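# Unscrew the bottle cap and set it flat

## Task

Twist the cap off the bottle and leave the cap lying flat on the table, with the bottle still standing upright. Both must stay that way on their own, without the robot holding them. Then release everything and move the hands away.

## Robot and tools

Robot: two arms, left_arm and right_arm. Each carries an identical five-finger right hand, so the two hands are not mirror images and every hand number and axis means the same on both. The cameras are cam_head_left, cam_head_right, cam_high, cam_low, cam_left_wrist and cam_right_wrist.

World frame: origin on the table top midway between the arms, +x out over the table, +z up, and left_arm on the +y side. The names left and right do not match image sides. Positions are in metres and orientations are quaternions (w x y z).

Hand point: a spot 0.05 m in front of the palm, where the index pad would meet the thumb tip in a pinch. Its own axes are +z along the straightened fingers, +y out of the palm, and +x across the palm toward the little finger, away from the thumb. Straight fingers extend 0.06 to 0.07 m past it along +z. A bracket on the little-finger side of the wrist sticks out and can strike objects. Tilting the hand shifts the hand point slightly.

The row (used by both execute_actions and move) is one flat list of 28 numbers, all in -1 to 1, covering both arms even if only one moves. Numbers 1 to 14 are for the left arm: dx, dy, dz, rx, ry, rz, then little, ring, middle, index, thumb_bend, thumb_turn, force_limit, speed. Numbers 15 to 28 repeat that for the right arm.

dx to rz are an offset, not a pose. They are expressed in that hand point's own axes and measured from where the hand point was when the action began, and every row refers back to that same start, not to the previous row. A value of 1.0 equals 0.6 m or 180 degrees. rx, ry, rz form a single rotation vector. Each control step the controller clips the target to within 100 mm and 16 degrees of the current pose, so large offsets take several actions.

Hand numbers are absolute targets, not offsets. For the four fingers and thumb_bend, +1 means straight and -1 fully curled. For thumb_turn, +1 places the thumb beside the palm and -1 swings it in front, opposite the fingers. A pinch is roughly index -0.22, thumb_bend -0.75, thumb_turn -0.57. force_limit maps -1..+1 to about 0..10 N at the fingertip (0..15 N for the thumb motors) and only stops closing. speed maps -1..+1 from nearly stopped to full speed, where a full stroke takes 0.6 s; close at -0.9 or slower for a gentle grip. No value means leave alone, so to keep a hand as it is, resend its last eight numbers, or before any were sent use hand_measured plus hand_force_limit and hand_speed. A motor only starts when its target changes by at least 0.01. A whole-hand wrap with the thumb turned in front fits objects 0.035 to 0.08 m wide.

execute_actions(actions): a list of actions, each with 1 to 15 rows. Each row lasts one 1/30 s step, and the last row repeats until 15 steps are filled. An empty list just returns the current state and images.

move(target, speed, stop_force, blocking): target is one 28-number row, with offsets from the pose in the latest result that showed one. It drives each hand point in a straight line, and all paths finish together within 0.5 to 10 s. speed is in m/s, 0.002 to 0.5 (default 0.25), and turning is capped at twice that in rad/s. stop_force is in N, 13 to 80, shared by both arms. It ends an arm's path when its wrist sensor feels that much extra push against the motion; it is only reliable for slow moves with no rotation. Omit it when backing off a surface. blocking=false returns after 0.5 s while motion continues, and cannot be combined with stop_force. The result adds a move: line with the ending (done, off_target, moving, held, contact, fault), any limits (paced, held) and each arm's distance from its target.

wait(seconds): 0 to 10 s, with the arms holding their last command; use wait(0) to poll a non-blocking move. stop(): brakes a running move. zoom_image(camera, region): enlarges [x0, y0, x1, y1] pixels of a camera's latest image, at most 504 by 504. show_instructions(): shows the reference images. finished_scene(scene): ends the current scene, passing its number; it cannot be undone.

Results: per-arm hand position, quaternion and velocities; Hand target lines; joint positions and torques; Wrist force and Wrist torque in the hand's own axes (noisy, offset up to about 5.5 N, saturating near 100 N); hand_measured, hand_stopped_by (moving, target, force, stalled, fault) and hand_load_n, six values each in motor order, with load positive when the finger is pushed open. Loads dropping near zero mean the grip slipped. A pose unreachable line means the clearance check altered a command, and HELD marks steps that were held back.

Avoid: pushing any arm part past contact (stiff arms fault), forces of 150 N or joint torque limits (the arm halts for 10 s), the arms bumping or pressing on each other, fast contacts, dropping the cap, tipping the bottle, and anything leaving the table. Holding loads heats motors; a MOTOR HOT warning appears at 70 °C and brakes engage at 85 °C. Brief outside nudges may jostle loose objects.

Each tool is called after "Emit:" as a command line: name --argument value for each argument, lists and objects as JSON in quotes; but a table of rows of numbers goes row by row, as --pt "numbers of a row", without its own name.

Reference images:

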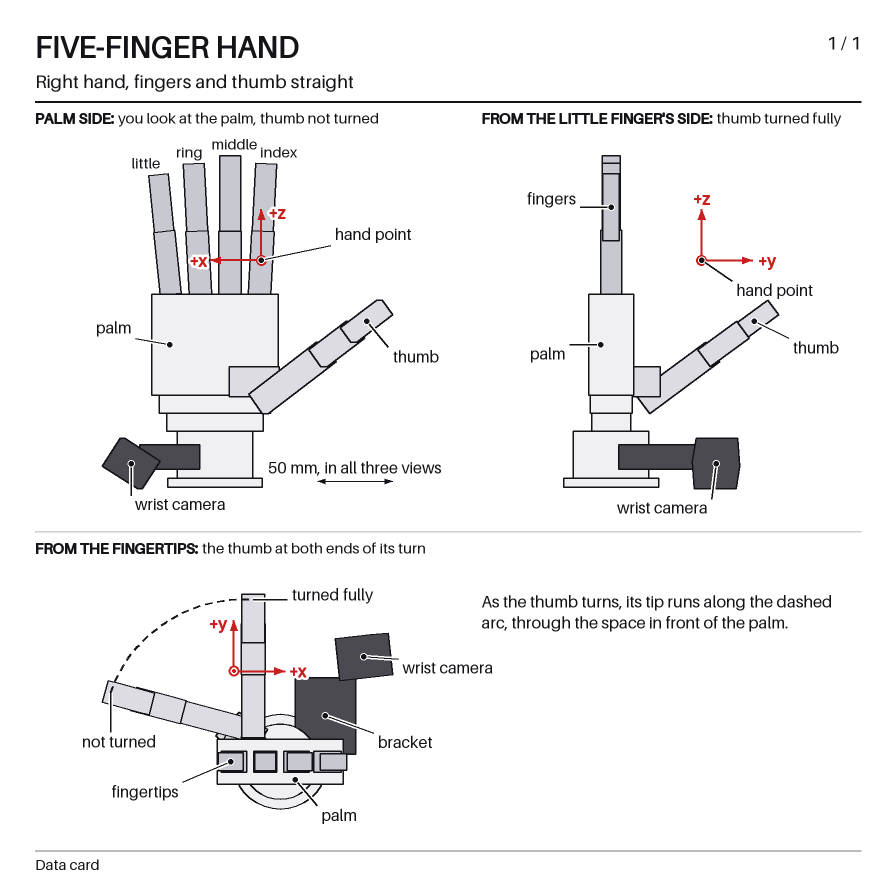

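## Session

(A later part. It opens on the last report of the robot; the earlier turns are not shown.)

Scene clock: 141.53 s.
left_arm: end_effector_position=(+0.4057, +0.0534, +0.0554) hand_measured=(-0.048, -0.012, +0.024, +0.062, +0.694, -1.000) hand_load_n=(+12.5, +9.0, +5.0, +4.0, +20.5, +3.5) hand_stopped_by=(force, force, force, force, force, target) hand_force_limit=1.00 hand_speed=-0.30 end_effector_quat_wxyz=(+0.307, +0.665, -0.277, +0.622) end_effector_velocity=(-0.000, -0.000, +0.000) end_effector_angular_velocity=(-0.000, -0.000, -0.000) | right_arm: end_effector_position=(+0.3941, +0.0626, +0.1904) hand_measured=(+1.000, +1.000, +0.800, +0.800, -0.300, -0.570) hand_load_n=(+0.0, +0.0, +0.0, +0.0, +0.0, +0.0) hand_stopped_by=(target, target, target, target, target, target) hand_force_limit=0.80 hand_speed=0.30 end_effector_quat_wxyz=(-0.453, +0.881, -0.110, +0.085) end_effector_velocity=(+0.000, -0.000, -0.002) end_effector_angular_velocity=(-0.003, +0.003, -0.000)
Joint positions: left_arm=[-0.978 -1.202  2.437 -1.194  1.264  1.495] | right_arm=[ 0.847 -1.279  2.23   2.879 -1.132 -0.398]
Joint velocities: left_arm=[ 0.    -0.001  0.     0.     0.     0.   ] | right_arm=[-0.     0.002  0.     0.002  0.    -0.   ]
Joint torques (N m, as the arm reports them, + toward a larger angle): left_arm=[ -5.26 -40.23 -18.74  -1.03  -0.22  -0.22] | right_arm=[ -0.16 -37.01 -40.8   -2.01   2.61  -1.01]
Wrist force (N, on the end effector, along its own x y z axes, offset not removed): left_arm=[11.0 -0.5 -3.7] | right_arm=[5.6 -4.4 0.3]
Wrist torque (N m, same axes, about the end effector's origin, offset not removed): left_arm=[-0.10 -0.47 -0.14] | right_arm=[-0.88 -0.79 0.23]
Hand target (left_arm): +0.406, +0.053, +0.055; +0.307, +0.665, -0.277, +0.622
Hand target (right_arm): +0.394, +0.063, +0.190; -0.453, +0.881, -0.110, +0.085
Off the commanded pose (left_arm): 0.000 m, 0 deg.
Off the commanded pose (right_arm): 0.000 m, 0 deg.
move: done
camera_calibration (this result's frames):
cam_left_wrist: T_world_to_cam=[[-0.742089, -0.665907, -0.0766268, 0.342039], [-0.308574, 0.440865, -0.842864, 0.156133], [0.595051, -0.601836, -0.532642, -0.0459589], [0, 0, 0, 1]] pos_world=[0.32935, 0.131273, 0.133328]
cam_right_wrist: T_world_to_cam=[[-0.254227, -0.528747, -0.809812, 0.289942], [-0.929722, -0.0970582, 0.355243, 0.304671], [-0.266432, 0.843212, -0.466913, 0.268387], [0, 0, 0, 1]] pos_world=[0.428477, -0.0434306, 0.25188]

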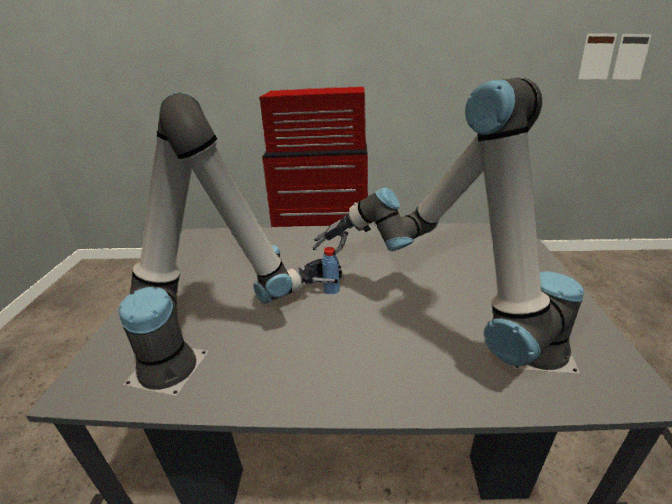

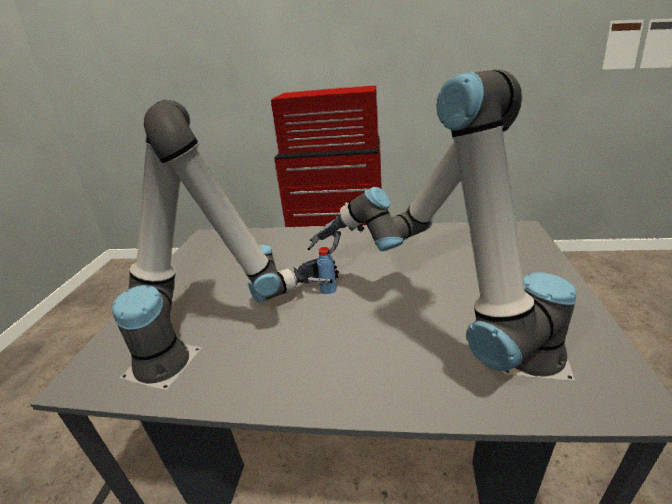

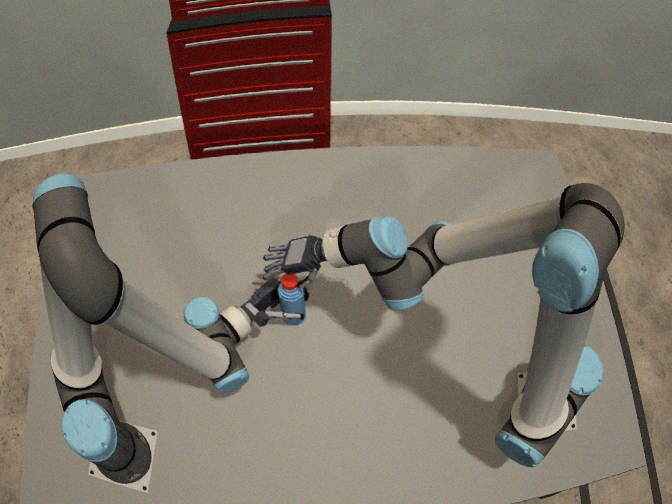

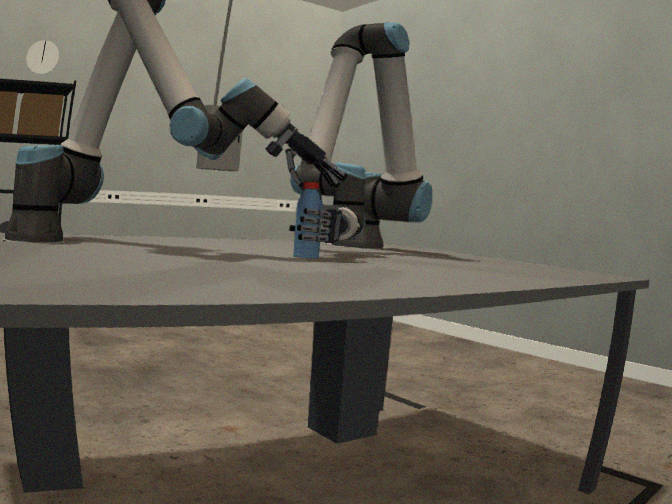

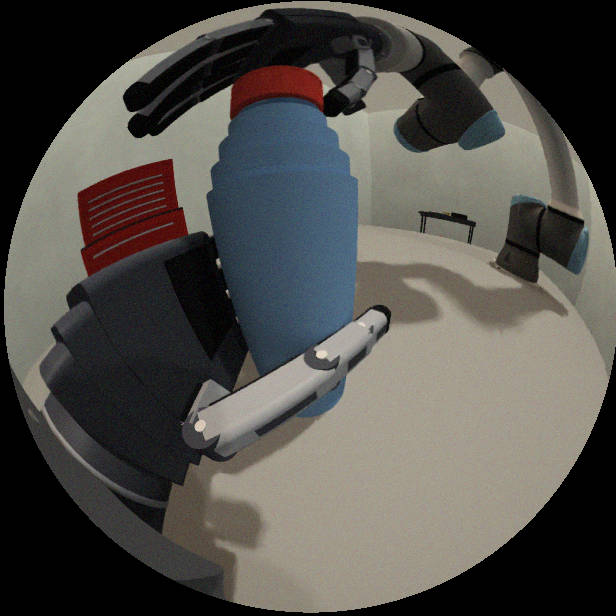

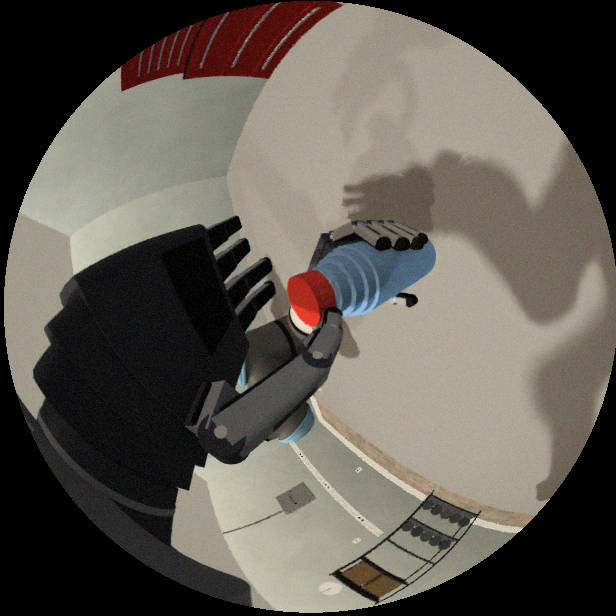

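Emit:
move --target '[0,0,0,0,0,0,-1,-1,-1,-1,-1,-1,1,-0.3, 0.002,0.004,-0.005,0,0,0,1,1,0.8,0.8,-0.3,-0.57,0.8,0.3]'

Emit:
move --target '[0,0,0,0,0,0,-1,-1,-1,-1,-1,-1,1,-0.3, 0,0,0,0,0,0,1,1,-0.6,-0.6,-0.8,-0.57,1,-0.3]'

Emit:
move --target '[0,0,0,0,0,0,-1,-1,-1,-1,-1,-1,1,-0.3, 0.0204,-0.0056,0.0077,0,-0.225,-0.165,1,1,-0.6,-0.6,-0.8,-0.57,1,-0.3]' --speed 0.2

Emit:
move --target '[0,0,0,0,0,0,-1,-1,-1,-1,-1,-1,1,-0.3, 0.0204,-0.0056,0.0077,0,-0.225,-0.165,1,1,-0.6,-0.6,-0.8,-0.57,1,-0.3]' --speed 0.2

Emit:
move --target '[0,0,0,0,0,0,0.4,0.4,0.4,0.4,0.9,-1,1,-0.3, -0.0263,-0.0385,0.0114,0,0.45,0.33,1,1,0.8,0.8,0.2,-0.57,0.8,0.6]' --speed 0.4

Emit:
move --target '[0,0,0,0,0,0,-1,-1,-1,-1,-1,-1,1,-0.3, 0.002,0.019,0.013,0,0,0,1,1,0.8,0.8,-0.3,-0.57,0.8,0.3]'

Scene clock: 142.73 s.
left_arm: end_effector_position=(+0.4057, +0.0534, +0.0554) hand_measured=(-0.048, -0.012, +0.024, +0.062, +0.694, -1.000) hand_load_n=(+12.5, +9.0, +5.0, +4.0, +20.5, +3.5) hand_stopped_by=(force, force, force, force, force, target) hand_force_limit=1.00 hand_speed=-0.30 end_effector_quat_wxyz=(+0.307, +0.665, -0.277, +0.622) end_effector_velocity=(+0.000, -0.000, +0.001) end_effector_angular_velocity=(-0.002, -0.001, +0.000) | right_arm: end_effector_position=(+0.3942, +0.0588, +0.1903) hand_measured=(+1.000, +1.000, +0.800, +0.800, -0.300, -0.570) hand_load_n=(+0.0, +0.0, +0.0, +0.0, +0.0, +0.0) hand_stopped_by=(target, target, target, target, target, target) hand_force_limit=0.80 hand_speed=0.30 end_effector_quat_wxyz=(-0.453, +0.881, -0.110, +0.085) end_effector_velocity=(-0.000, -0.002, -0.002) end_effector_angular_velocity=(-0.002, +0.002, -0.000)
Joint positions: left_arm=[-0.978 -1.202  2.437 -1.194  1.264  1.495] | right_arm=[ 0.842 -1.283  2.236  2.878 -1.128 -0.402]
Joint velocities: left_arm=[ 0.    -0.    -0.    -0.001 -0.     0.   ] | right_arm=[-0.003 -0.001  0.004  0.     0.002 -0.002]
Joint torques (N m, as the arm reports them, + toward a larger angle): left_arm=[ -5.83 -40.2  -15.52  -0.88  -0.18  -0.52] | right_arm=[-15.58 -62.76 -17.25  -6.95   3.9   -4.19]
Wrist force (N, on the end effector, along its own x y z axes, offset not removed): left_arm=[12.6 -0.1 -3.5] | right_arm=[0.2 4.2 5.2]
Wrist torque (N m, same axes, about the end effector's origin, offset not removed): left_arm=[-0.08 -0.68 0.06] | right_arm=[-0.12 -0.05 0.13]
Hand target (left_arm): +0.406, +0.053, +0.055; +0.307, +0.665, -0.277, +0.622
Hand target (right_arm): +0.394, +0.059, +0.190; -0.453, +0.881, -0.110, +0.085
Off the commanded pose (left_arm): 0.000 m, 0 deg.
Off the commanded pose (right_arm): 0.000 m, 0 deg.
move: done
camera_calibration (this result's frames):
cam_left_wrist: T_world_to_cam=[[-0.742089, -0.665907, -0.0766268, 0.342039], [-0.308574, 0.440865, -0.842864, 0.156133], [0.595051, -0.601835, -0.532643, -0.0459589], [0, 0, 0, 1]] pos_world=[0.32935, 0.131273, 0.133328]
cam_right_wrist: T_world_to_cam=[[-0.254225, -0.528746, -0.809813, 0.287824], [-0.929722, -0.0970616, 0.355242, 0.304471], [-0.266435, 0.843212, -0.466912, 0.271556], [0, 0, 0, 1]] pos_world=[0.428597, -0.0472409, 0.251715]

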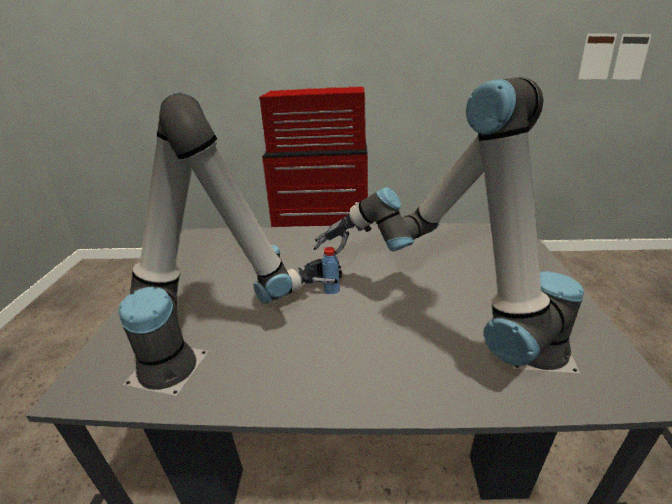

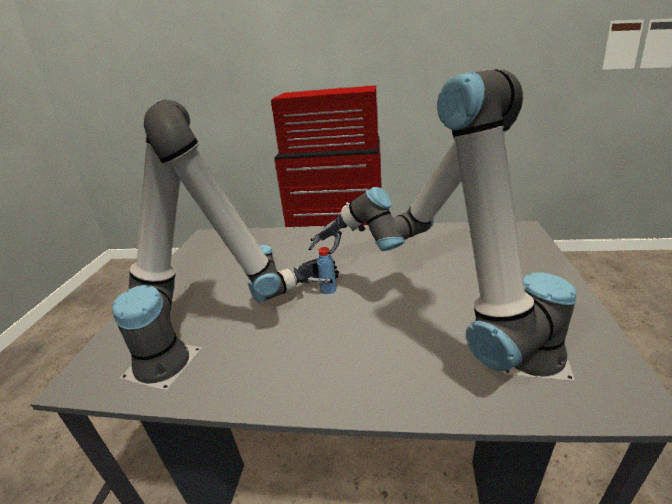

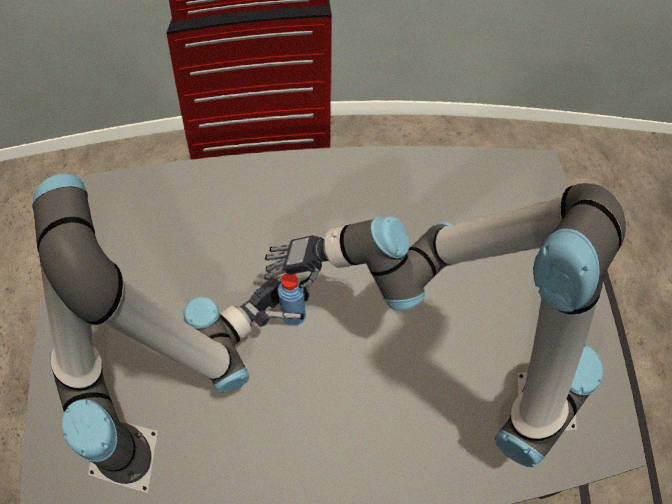

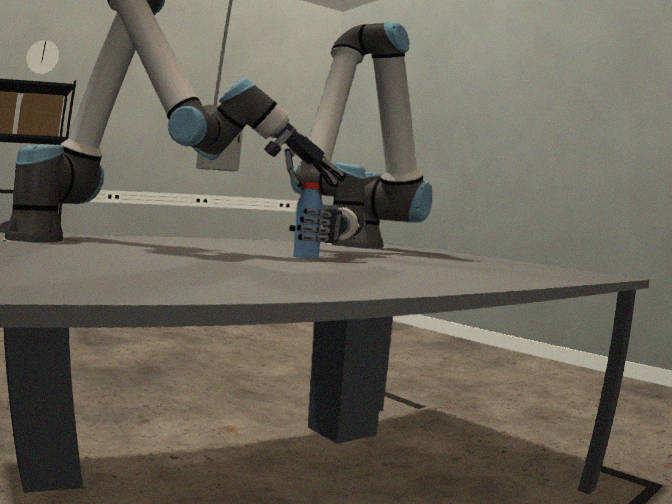

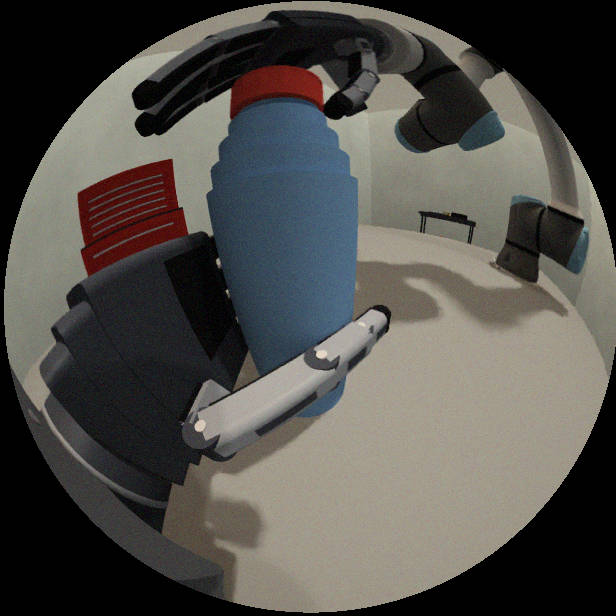

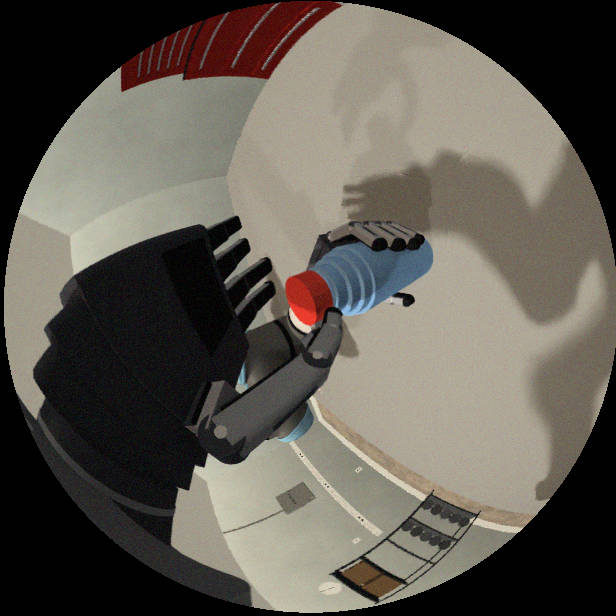

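Scene clock: 143.50 s.
left_arm: end_effector_position=(+0.4057, +0.0534, +0.0554) hand_measured=(-0.048, -0.012, +0.024, +0.062, +0.694, -1.000) hand_load_n=(+12.5, +9.0, +5.0, +4.0, +20.5, +4.0) hand_stopped_by=(force, force, force, force, force, target) hand_force_limit=1.00 hand_speed=-0.30 end_effector_quat_wxyz=(+0.307, +0.665, -0.277, +0.622) end_effector_velocity=(+0.000, -0.000, +0.001) end_effector_angular_velocity=(-0.002, -0.001, -0.000) | right_arm: end_effector_position=(+0.3942, +0.0587, +0.1903) hand_measured=(+1.000, +1.000, +0.268, +0.344, -0.606, -0.570) hand_load_n=(+0.0, +0.0, +11.5, +9.5, +15.0, +2.5) hand_stopped_by=(target, target, force, force, force, target) hand_force_limit=1.00 hand_speed=-0.30 end_effector_quat_wxyz=(-0.453, +0.881, -0.110, +0.085) end_effector_velocity=(-0.001, -0.001, -0.001) end_effector_angular_velocity=(-0.002, +0.002, +0.000)
Joint positions: left_arm=[-0.978 -1.202  2.437 -1.194  1.264  1.495] | right_arm=[ 0.842 -1.283  2.237  2.878 -1.128 -0.402]
Joint velocities: left_arm=[-0.    -0.001 -0.    -0.001 -0.    -0.   ] | right_arm=[-0.    -0.001  0.002  0.001  0.     0.   ]
Joint torques (N m, as the arm reports them, + toward a larger angle): left_arm=[ -5.87 -40.77 -16.08  -0.76  -0.4   -0.48] | right_arm=[ 14.6  -31.19 -34.49  -3.62   0.85   2.17]
Wrist force (N, on the end effector, along its own x y z axes, offset not removed): left_arm=[12.6 7.5 -2.4] | right_arm=[3.9 -8.7 -2.9]
Wrist torque (N m, same axes, about the end effector's origin, offset not removed): left_arm=[0.44 -1.08 0.51] | right_arm=[0.40 -0.12 0.25]
Hand target (left_arm): +0.406, +0.053, +0.055; +0.307, +0.665, -0.277, +0.622
Hand target (right_arm): +0.394, +0.059, +0.190; -0.453, +0.881, -0.110, +0.085
Off the commanded pose (left_arm): 0.000 m, 0 deg.
Off the commanded pose (right_arm): 0.000 m, 0 deg.
move: done
camera_calibration (this result's frames):
cam_left_wrist: T_world_to_cam=[[-0.742089, -0.665907, -0.0766266, 0.342039], [-0.308574, 0.440865, -0.842864, 0.156133], [0.595051, -0.601836, -0.532642, -0.0459589], [0, 0, 0, 1]] pos_world=[0.32935, 0.131273, 0.133328]
cam_right_wrist: T_world_to_cam=[[-0.254184, -0.52871, -0.80985, 0.287795], [-0.92974, -0.0970769, 0.35519, 0.304487], [-0.26641, 0.843233, -0.466887, 0.271595], [0, 0, 0, 1]] pos_world=[0.428602, -0.0472995, 0.251724]

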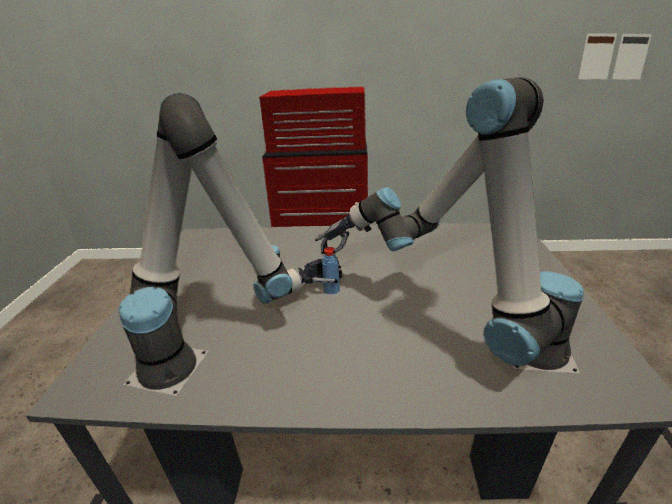

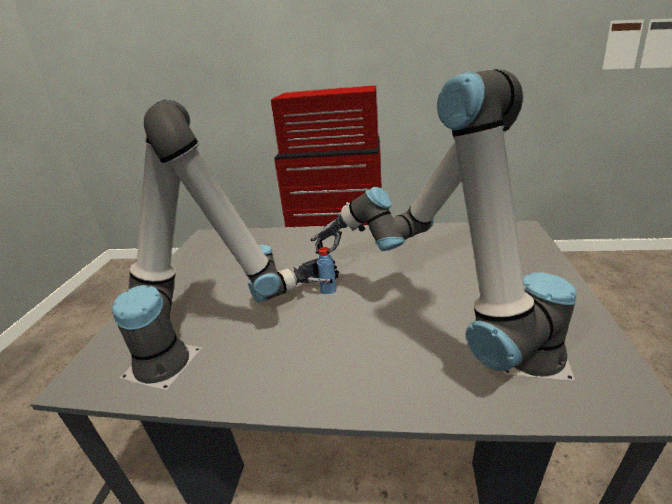

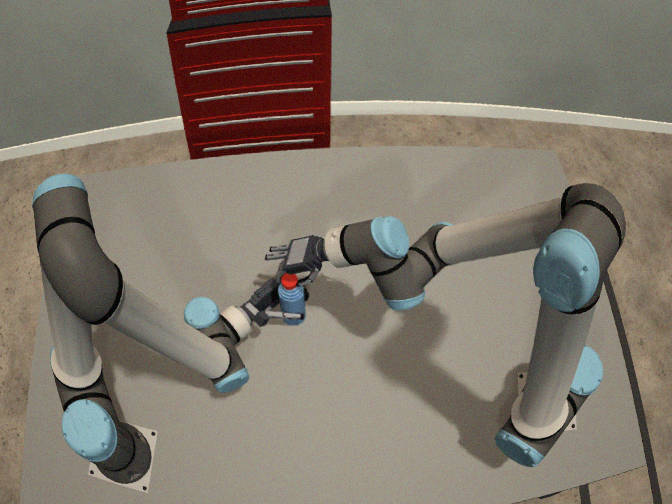

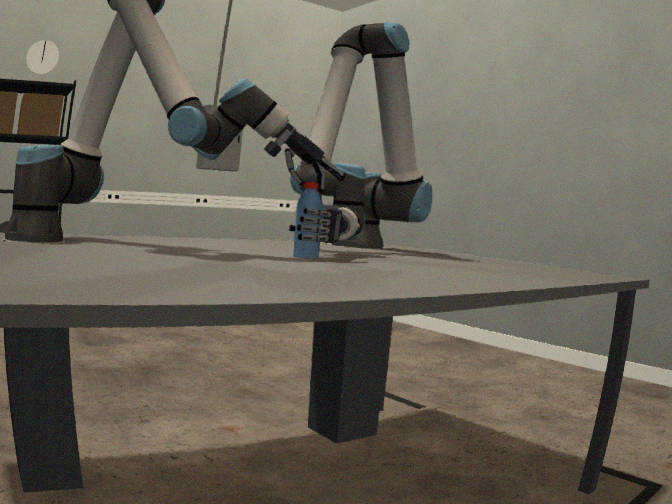

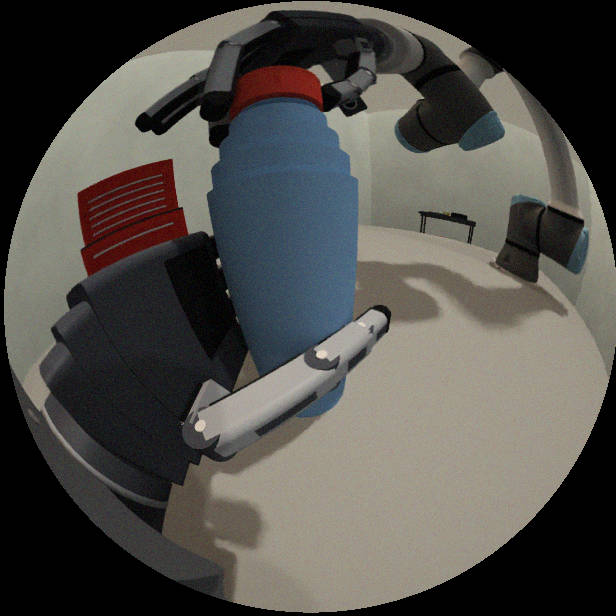

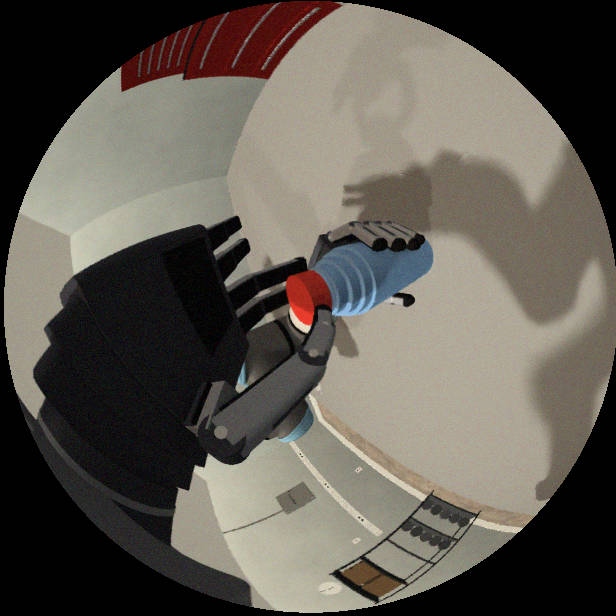

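Scene clock: 146.27 s.
left_arm: end_effector_position=(+0.4057, +0.0534, +0.0554) hand_measured=(-0.048, -0.012, +0.024, +0.062, +0.694, -1.000) hand_load_n=(+9.0, +7.5, +5.5, +5.5, +19.5, +3.0) hand_stopped_by=(force, force, force, force, force, target) hand_force_limit=1.00 hand_speed=-0.30 end_effector_quat_wxyz=(+0.307, +0.665, -0.277, +0.622) end_effector_velocity=(-0.000, -0.000, +0.001) end_effector_angular_velocity=(-0.002, -0.001, -0.000) | right_arm: end_effector_position=(+0.4074, +0.0608, +0.1913) hand_measured=(+1.000, +1.000, +0.268, +0.344, -0.604, -0.570) hand_load_n=(+0.0, +0.0, +10.0, +9.0, +15.5, +3.5) hand_stopped_by=(target, target, force, force, force, target) hand_force_limit=1.00 hand_speed=-0.30 end_effector_quat_wxyz=(-0.427, +0.854, +0.276, -0.110) end_effector_velocity=(+0.001, -0.000, +0.001) end_effector_angular_velocity=(-0.005, +0.001, +0.018)
Joint positions: left_arm=[-0.978 -1.202  2.437 -1.194  1.264  1.495] | right_arm=[ 0.754 -1.287  2.     3.923 -0.661 -1.536]
Joint velocities: left_arm=[-0.    -0.002  0.     0.    -0.     0.   ] | right_arm=[ 0.001  0.    -0.011  0.035 -0.002 -0.028]
Joint torques (N m, as the arm reports them, + toward a larger angle): left_arm=[ -5.43 -40.56 -15.11  -0.89  -0.33  -0.36] | right_arm=[ 18.96 -34.82 -41.52   2.11  -5.36  -4.  ]
Wrist force (N, on the end effector, along its own x y z axes, offset not removed): left_arm=[4.4 3.9 -2.2] | right_arm=[0.1 -14.0 -2.9]
Wrist torque (N m, same axes, about the end effector's origin, offset not removed): left_arm=[0.24 -0.57 0.30] | right_arm=[0.02 0.95 -0.17]
Hand target (left_arm): +0.406, +0.053, +0.055; +0.307, +0.665, -0.277, +0.622
Hand target (right_arm): +0.407, +0.061, +0.191; -0.426, +0.854, +0.276, -0.110
Off the commanded pose (left_arm): 0.000 m, 0 deg.
Off the commanded pose (right_arm): 0.000 m, 0 deg.
move: done
camera_calibration (this result's frames):
cam_left_wrist: T_world_to_cam=[[-0.742089, -0.665907, -0.0766265, 0.342039], [-0.308574, 0.440865, -0.842864, 0.156133], [0.595051, -0.601836, -0.532642, -0.0459589], [0, 0, 0, 1]] pos_world=[0.32935, 0.131273, 0.133328]
cam_right_wrist: T_world_to_cam=[[0.260471, -0.565916, -0.782237, 0.080397], [-0.531298, -0.760513, 0.373286, 0.191096], [-0.80615, 0.31837, -0.498762, 0.531714], [0, 0, 0, 1]] pos_world=[0.509229, 0.0215466, 0.256755]

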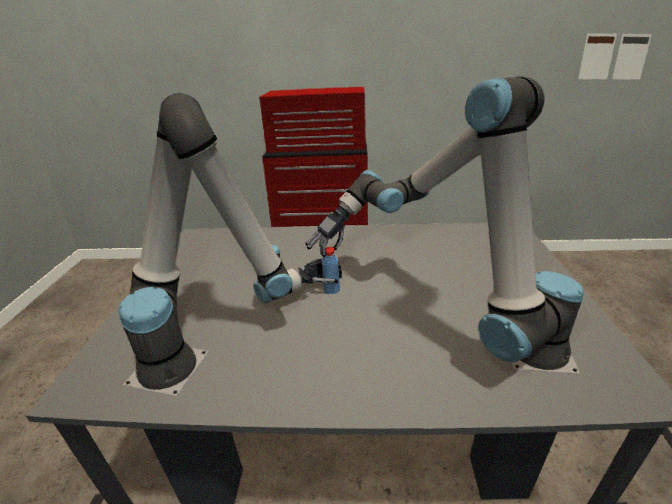

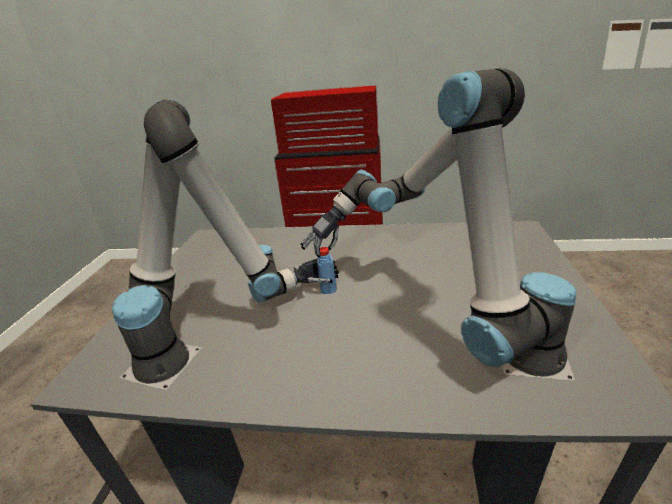

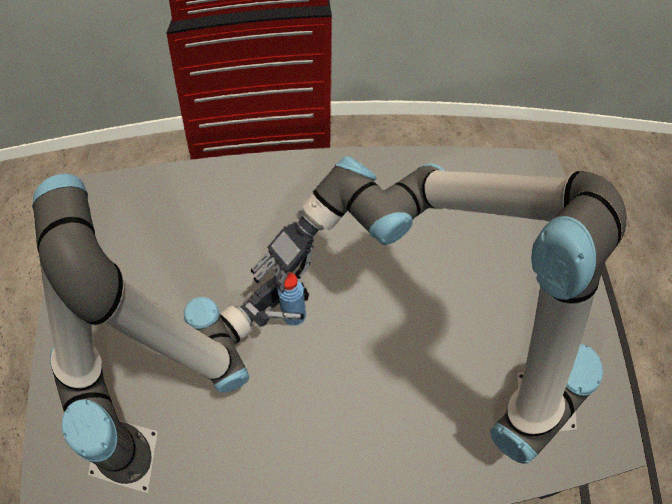

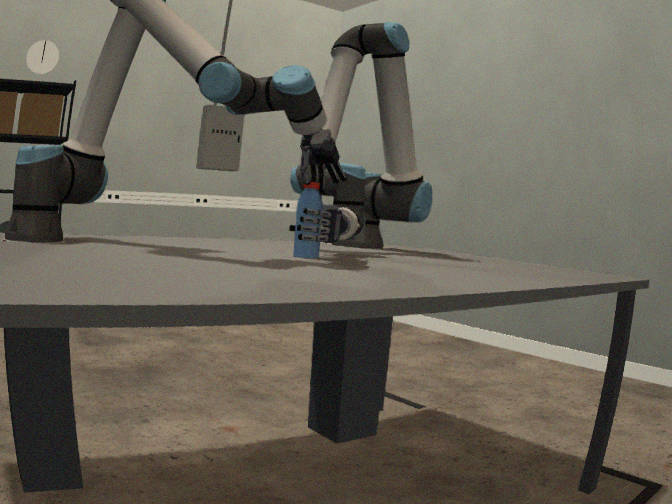

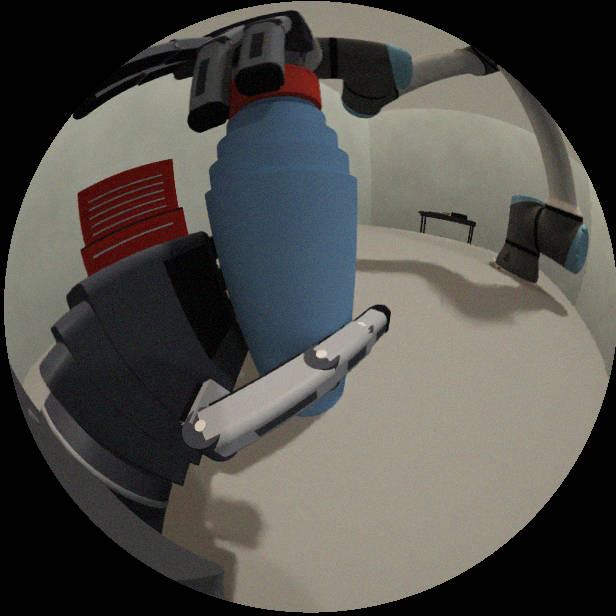

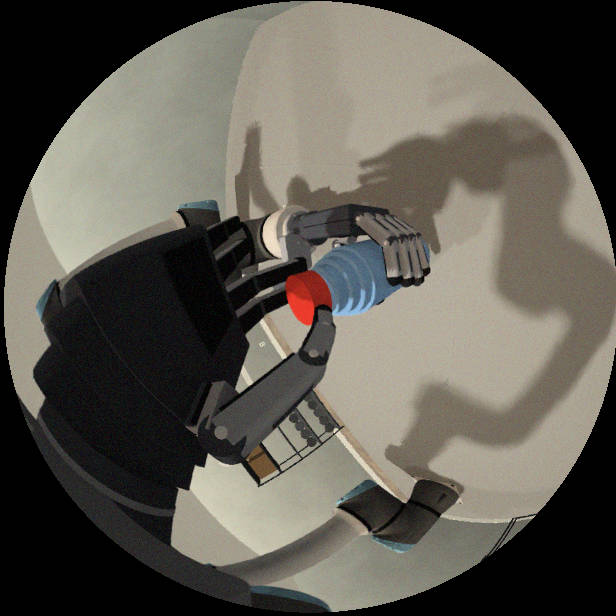

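Scene clock: 149.00 s.
left_arm: end_effector_position=(+0.4057, +0.0534, +0.0554) hand_measured=(-0.050, -0.012, +0.024, +0.062, +0.694, -1.000) hand_load_n=(+4.0, +4.5, +5.5, +8.0, +17.0, +2.0) hand_stopped_by=(force, force, force, force, force, target) hand_force_limit=1.00 hand_speed=-0.30 end_effector_quat_wxyz=(+0.307, +0.665, -0.277, +0.622) end_effector_velocity=(+0.000, -0.000, +0.001) end_effector_angular_velocity=(-0.000, -0.000, -0.000) | right_arm: end_effector_position=(+0.4140, +0.0723, +0.1919) hand_measured=(+1.000, +1.000, +0.268, +0.344, -0.604, -0.570) hand_load_n=(+0.0, +0.0, +11.0, +7.5, +17.0, +4.5) hand_stopped_by=(target, target, force, force, force, target) hand_force_limit=1.00 hand_speed=-0.30 end_effector_quat_wxyz=(-0.320, +0.668, +0.609, -0.284) end_effector_velocity=(-0.000, -0.000, +0.000) end_effector_angular_velocity=(-0.001, +0.001, +0.014)
Joint positions: left_arm=[-0.978 -1.202  2.437 -1.194  1.264  1.495] | right_arm=[ 0.858 -1.102  1.541  4.962 -0.964 -2.548]
Joint velocities: left_arm=[ 0.    -0.001 -0.     0.001  0.001 -0.   ] | right_arm=[ 0.002  0.003 -0.006  0.011 -0.008 -0.011]
Joint torques (N m, as the arm reports them, + toward a larger angle): left_arm=[ -5.63 -38.98 -14.81  -0.96  -0.28  -0.37] | right_arm=[ 17.35 -54.34 -48.29   1.17  -5.    -4.25]
Wrist force (N, on the end effector, along its own x y z axes, offset not removed): left_arm=[-1.1 4.4 -1.9] | right_arm=[4.3 -11.1 -11.1]
Wrist torque (N m, same axes, about the end effector's origin, offset not removed): left_arm=[0.46 -0.29 0.17] | right_arm=[0.34 0.37 -0.03]
Hand target (left_arm): +0.406, +0.053, +0.055; +0.307, +0.665, -0.277, +0.622
Hand target (right_arm): +0.414, +0.072, +0.192; -0.319, +0.667, +0.610, -0.285
Off the commanded pose (left_arm): 0.000 m, 0 deg.
Off the commanded pose (right_arm): 0.000 m, 0 deg.
move: done
camera_calibration (this result's frames):
cam_left_wrist: T_world_to_cam=[[-0.742089, -0.665907, -0.0766269, 0.342039], [-0.308573, 0.440865, -0.842864, 0.156133], [0.595051, -0.601836, -0.532643, -0.0459588], [0, 0, 0, 1]] pos_world=[0.32935, 0.131273, 0.133328]
cam_right_wrist: T_world_to_cam=[[0.619634, -0.194602, -0.760384, -0.0941282], [0.232574, -0.879748, 0.414673, -0.112441], [-0.749642, -0.433791, -0.499862, 0.564871], [0, 0, 0, 1]] pos_world=[0.507927, 0.127799, 0.25741]

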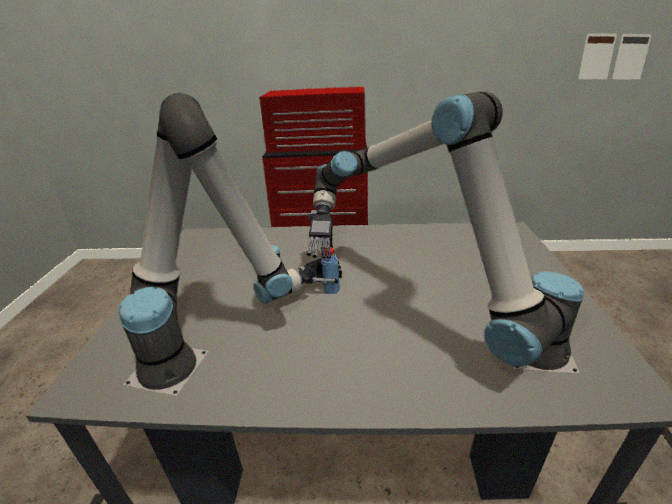

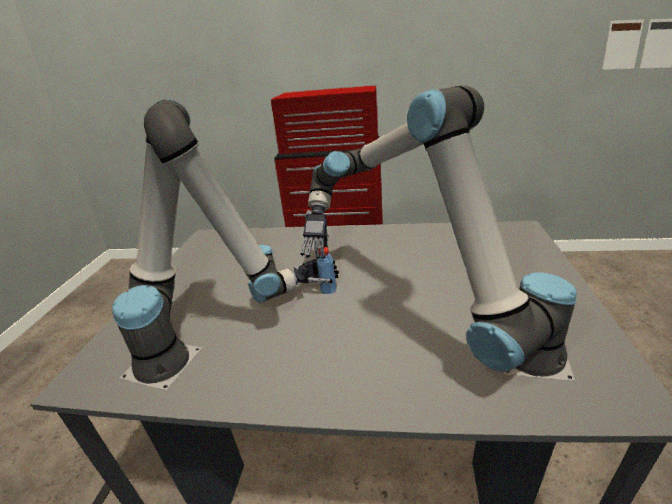

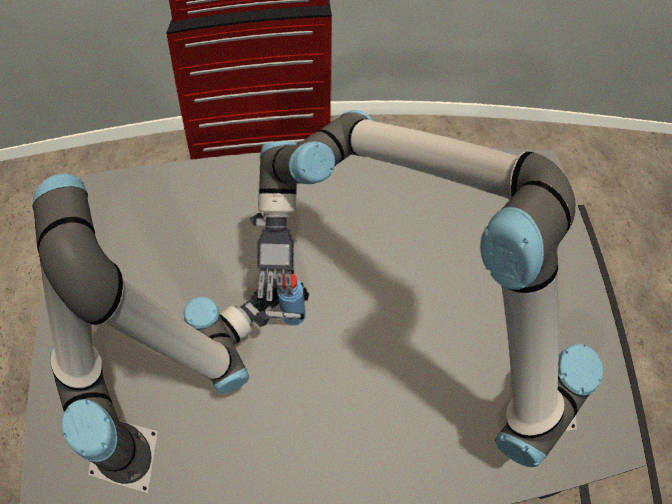

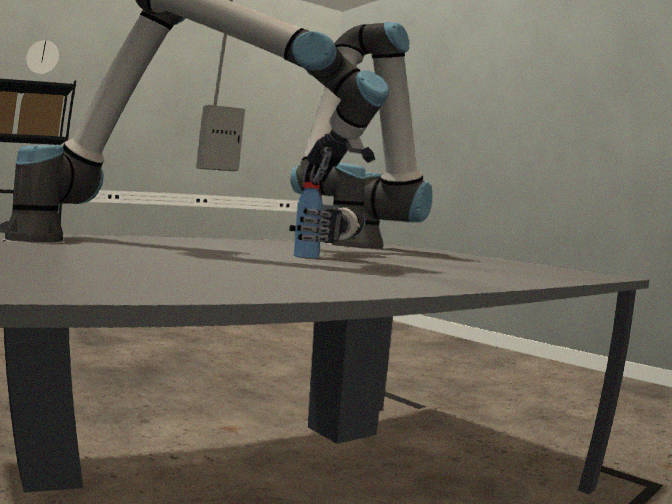

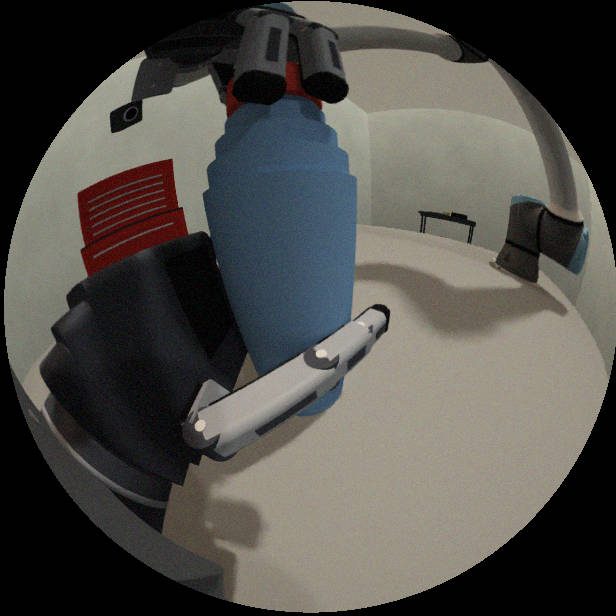

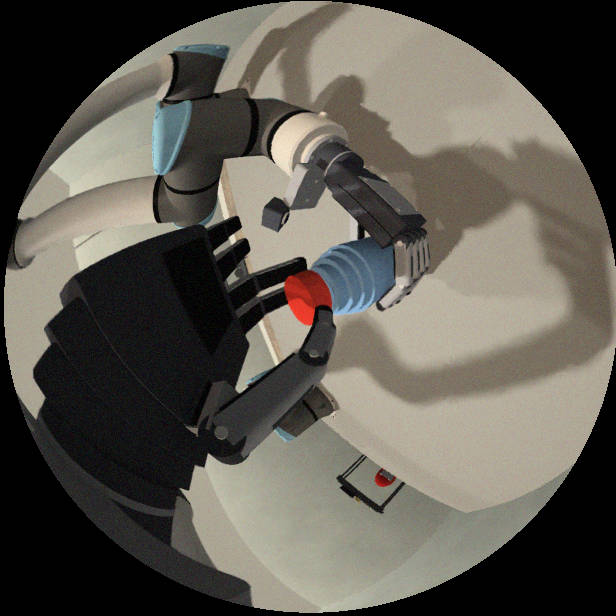

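Scene clock: 151.90 s.
left_arm: end_effector_position=(+0.4057, +0.0534, +0.0554) hand_measured=(+0.400, +0.400, +0.400, +0.400, +0.900, -1.000) hand_load_n=(+0.0, +0.0, +0.0, +0.0, +0.0, +0.0) hand_stopped_by=(target, target, target, target, target, target) hand_force_limit=1.00 hand_speed=-0.30 end_effector_quat_wxyz=(+0.307, +0.665, -0.277, +0.622) end_effector_velocity=(+0.000, -0.001, +0.001) end_effector_angular_velocity=(-0.002, -0.001, +0.000) | right_arm: end_effector_position=(+0.3929, +0.0586, +0.2050) hand_measured=(+1.000, +1.000, +0.800, +0.800, +0.200, -0.570) hand_load_n=(+0.0, +0.0, +0.0, +0.0, +0.0, +0.0) hand_stopped_by=(target, target, target, target, target, target) hand_force_limit=0.80 hand_speed=0.60 end_effector_quat_wxyz=(-0.453, +0.880, -0.111, +0.086) end_effector_velocity=(-0.001, -0.000, -0.001) end_effector_angular_velocity=(-0.002, -0.000, -0.014)
Joint positions: left_arm=[-0.978 -1.202  2.437 -1.194  1.264  1.495] | right_arm=[ 0.843 -1.308  2.232  2.906 -1.131 -0.398]
Joint velocities: left_arm=[-0.    -0.    -0.001 -0.001 -0.     0.   ] | right_arm=[ 0.004  0.001  0.002 -0.007 -0.015  0.012]
Joint torques (N m, as the arm reports them, + toward a larger angle): left_arm=[ -4.27 -40.68 -15.08  -0.68  -0.33  -0.03] | right_arm=[ 22.8  -36.64 -18.48  -6.62  -3.36   3.64]
Wrist force (N, on the end effector, along its own x y z axes, offset not removed): left_arm=[0.0 -0.3 -1.4] | right_arm=[2.5 -2.2 -6.7]
Wrist torque (N m, same axes, about the end effector's origin, offset not removed): left_arm=[-0.19 0.08 0.01] | right_arm=[-0.11 -0.12 0.10]
Hand target (left_arm): +0.406, +0.053, +0.055; +0.307, +0.665, -0.277, +0.622
Hand target (right_arm): +0.393, +0.059, +0.205; -0.453, +0.880, -0.112, +0.086
Off the commanded pose (left_arm): 0.000 m, 0 deg.
Off the commanded pose (right_arm): 0.000 m, 0 deg.
move: done
camera_calibration (this result's frames):
cam_left_wrist: T_world_to_cam=[[-0.74209, -0.665906, -0.0766267, 0.342039], [-0.308573, 0.440865, -0.842864, 0.156133], [0.595051, -0.601836, -0.532642, -0.0459587], [0, 0, 0, 1]] pos_world=[0.32935, 0.131273, 0.133328]
cam_right_wrist: T_world_to_cam=[[-0.255234, -0.527362, -0.810398, 0.299786], [-0.929988, -0.0954172, 0.354991, 0.298095], [-0.264535, 0.844266, -0.466087, 0.277247], [0, 0, 0, 1]] pos_world=[0.427082, -0.047531, 0.266346]

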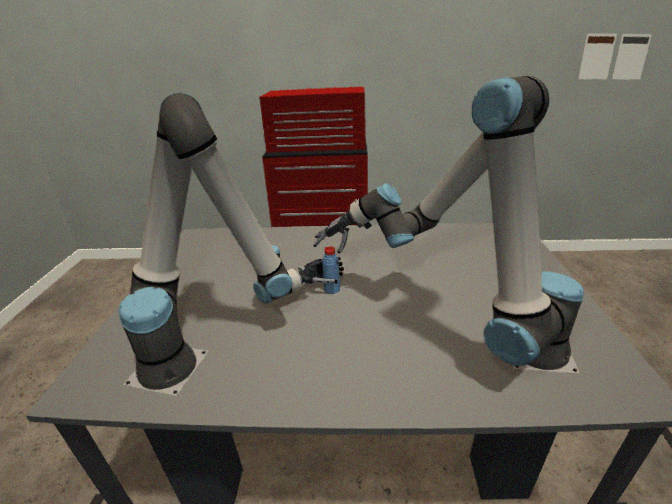

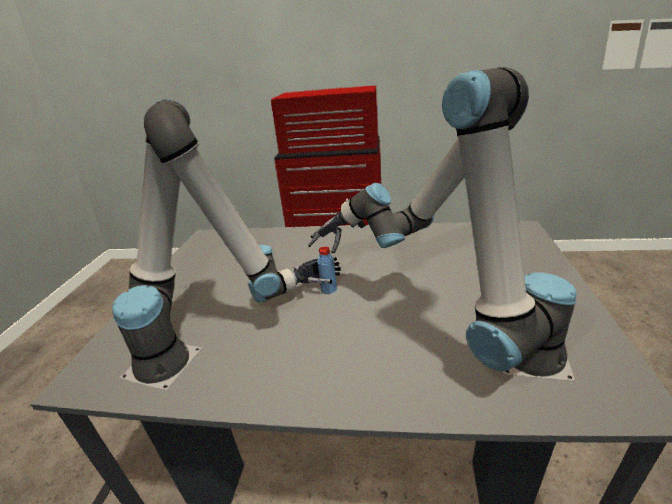

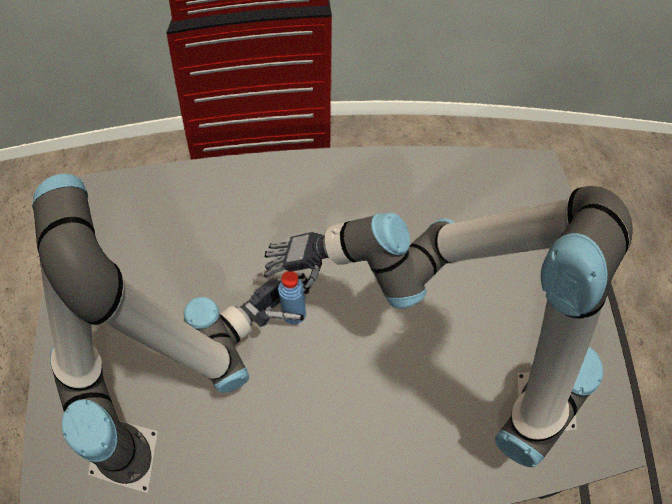

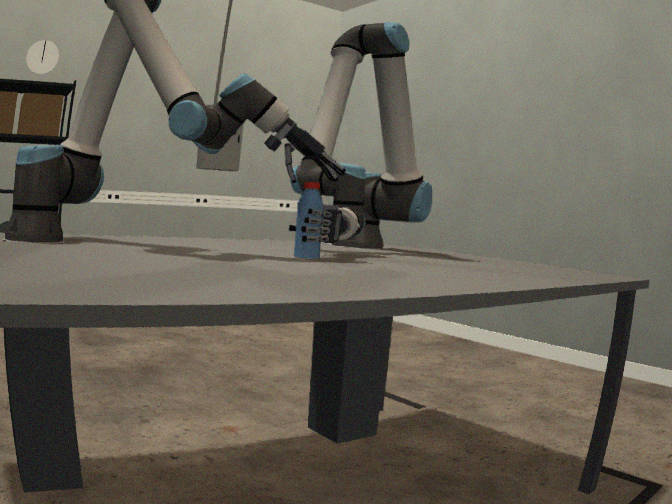

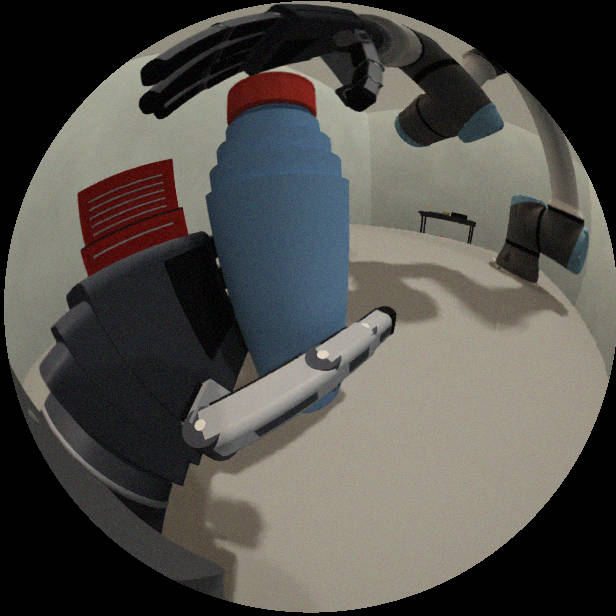

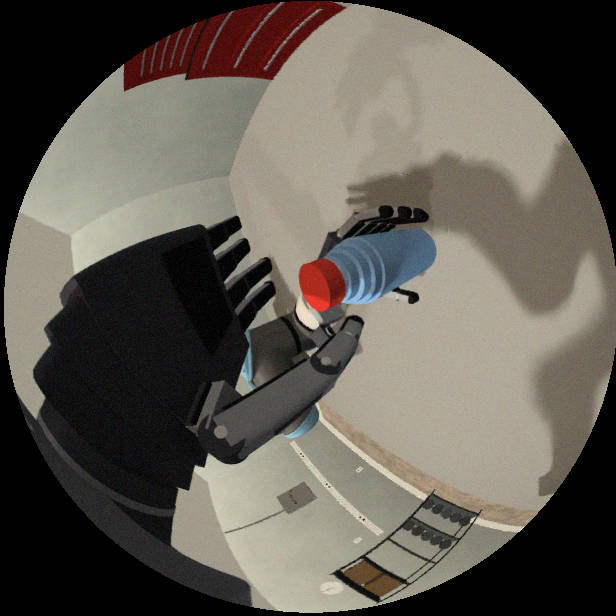

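Scene clock: 152.70 s.
left_arm: end_effector_position=(+0.4057, +0.0534, +0.0554) hand_measured=(-0.052, -0.016, +0.020, +0.058, +0.686, -1.000) hand_load_n=(+12.5, +9.0, +4.5, +3.5, +19.5, +3.5) hand_stopped_by=(force, force, force, force, force, target) hand_force_limit=1.00 hand_speed=-0.30 end_effector_quat_wxyz=(+0.307, +0.665, -0.277, +0.622) end_effector_velocity=(-0.000, +0.000, +0.000) end_effector_angular_velocity=(+0.000, +0.000, -0.000) | right_arm: end_effector_position=(+0.3947, +0.0579, +0.1916) hand_measured=(+1.000, +1.000, +0.800, +0.800, -0.300, -0.570) hand_load_n=(+0.0, +0.0, +0.0, +0.0, +0.0, +0.0) hand_stopped_by=(target, target, target, target, target, target) hand_force_limit=0.80 hand_speed=0.30 end_effector_quat_wxyz=(-0.453, +0.880, -0.111, +0.086) end_effector_velocity=(-0.000, -0.001, -0.003) end_effector_angular_velocity=(-0.001, +0.001, +0.000)
Joint positions: left_arm=[-0.978 -1.202  2.437 -1.194  1.264  1.495] | right_arm=[ 0.84  -1.286  2.237  2.878 -1.129 -0.4  ]
Joint velocities: left_arm=[ 0.    -0.001  0.     0.001  0.    -0.   ] | right_arm=[-0.001  0.004  0.002 -0.005  0.001 -0.   ]
Joint torques (N m, as the arm reports them, + toward a larger angle): left_arm=[ -4.08 -39.01 -14.89  -0.64  -0.27  -0.3 ] | right_arm=[-16.31 -36.22 -17.07  -7.14   4.41  -3.95]
Wrist force (N, on the end effector, along its own x y z axes, offset not removed): left_arm=[13.1 -0.9 -3.9] | right_arm=[0.4 -0.2 -1.4]
Wrist torque (N m, same axes, about the end effector's origin, offset not removed): left_arm=[-0.18 -0.62 -0.06] | right_arm=[-0.04 -0.02 0.09]
Hand target (left_arm): +0.406, +0.053, +0.055; +0.307, +0.665, -0.277, +0.622
Hand target (right_arm): +0.395, +0.058, +0.191; -0.453, +0.880, -0.111, +0.086
Off the commanded pose (left_arm): 0.000 m, 0 deg.
Off the commanded pose (right_arm): 0.000 m, 0 deg.
move: done
camera_calibration (this result's frames):
cam_left_wrist: T_world_to_cam=[[-0.74209, -0.665907, -0.0766265, 0.342039], [-0.308573, 0.440864, -0.842865, 0.156133], [0.595051, -0.601836, -0.532642, -0.0459589], [0, 0, 0, 1]] pos_world=[0.32935, 0.131273, 0.133329]
cam_right_wrist: T_world_to_cam=[[-0.255235, -0.527386, -0.810382, 0.288989], [-0.929984, -0.0954177, 0.355001, 0.304426], [-0.264547, 0.844251, -0.466106, 0.272016], [0, 0, 0, 1]] pos_world=[0.428833, -0.0481937, 0.252908]

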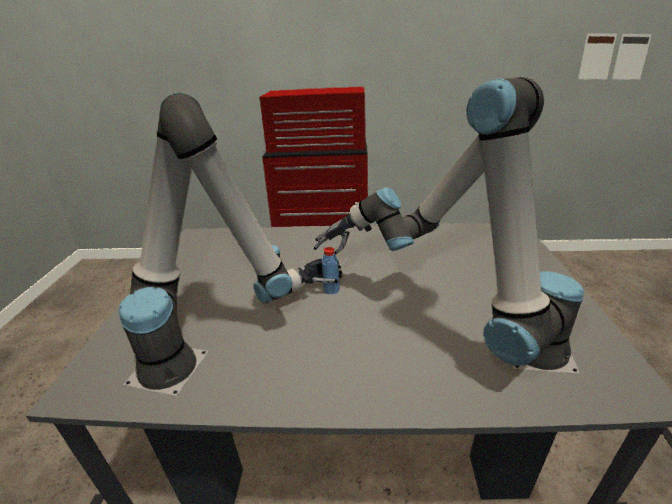

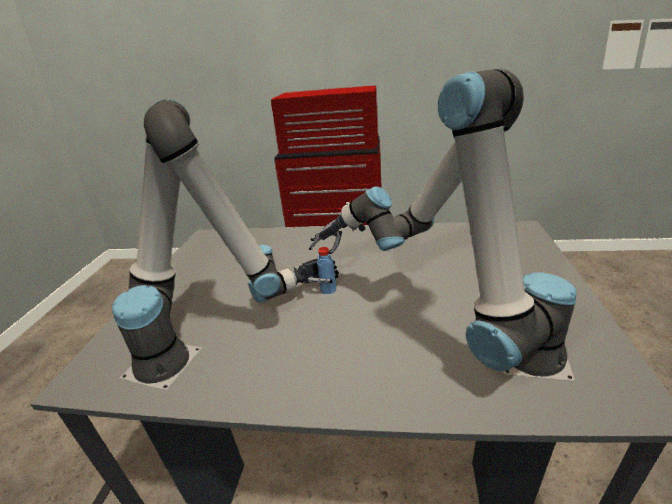

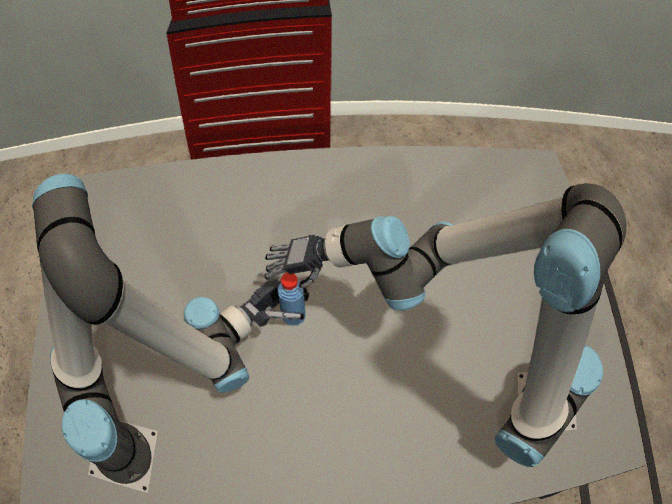

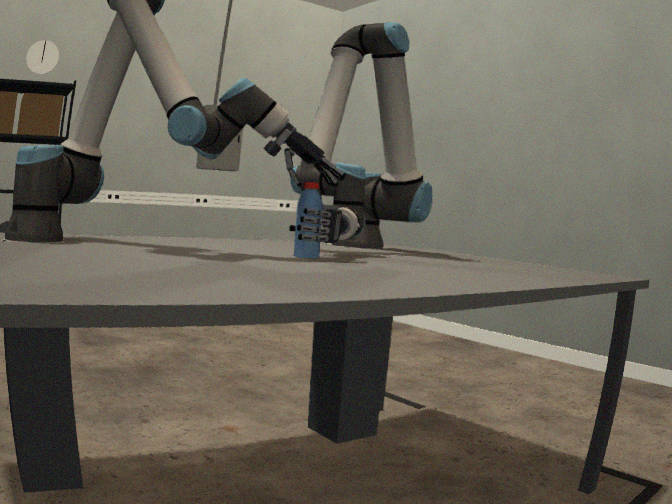

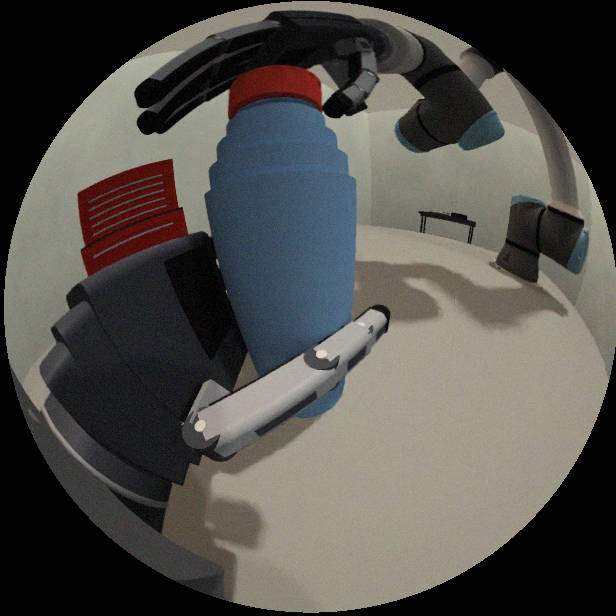

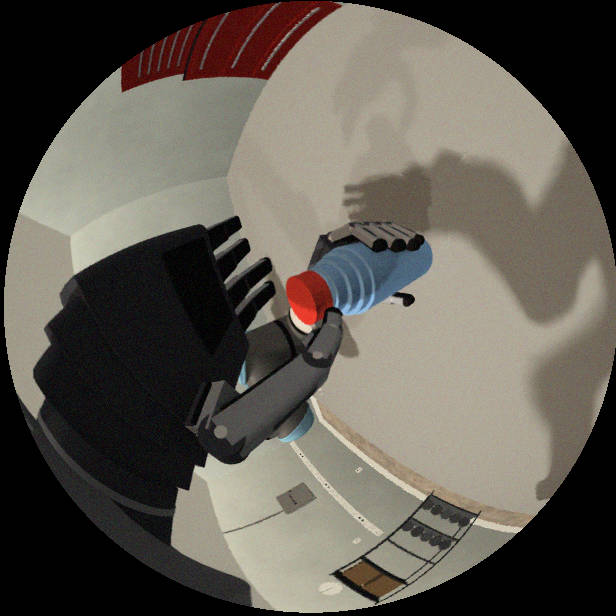

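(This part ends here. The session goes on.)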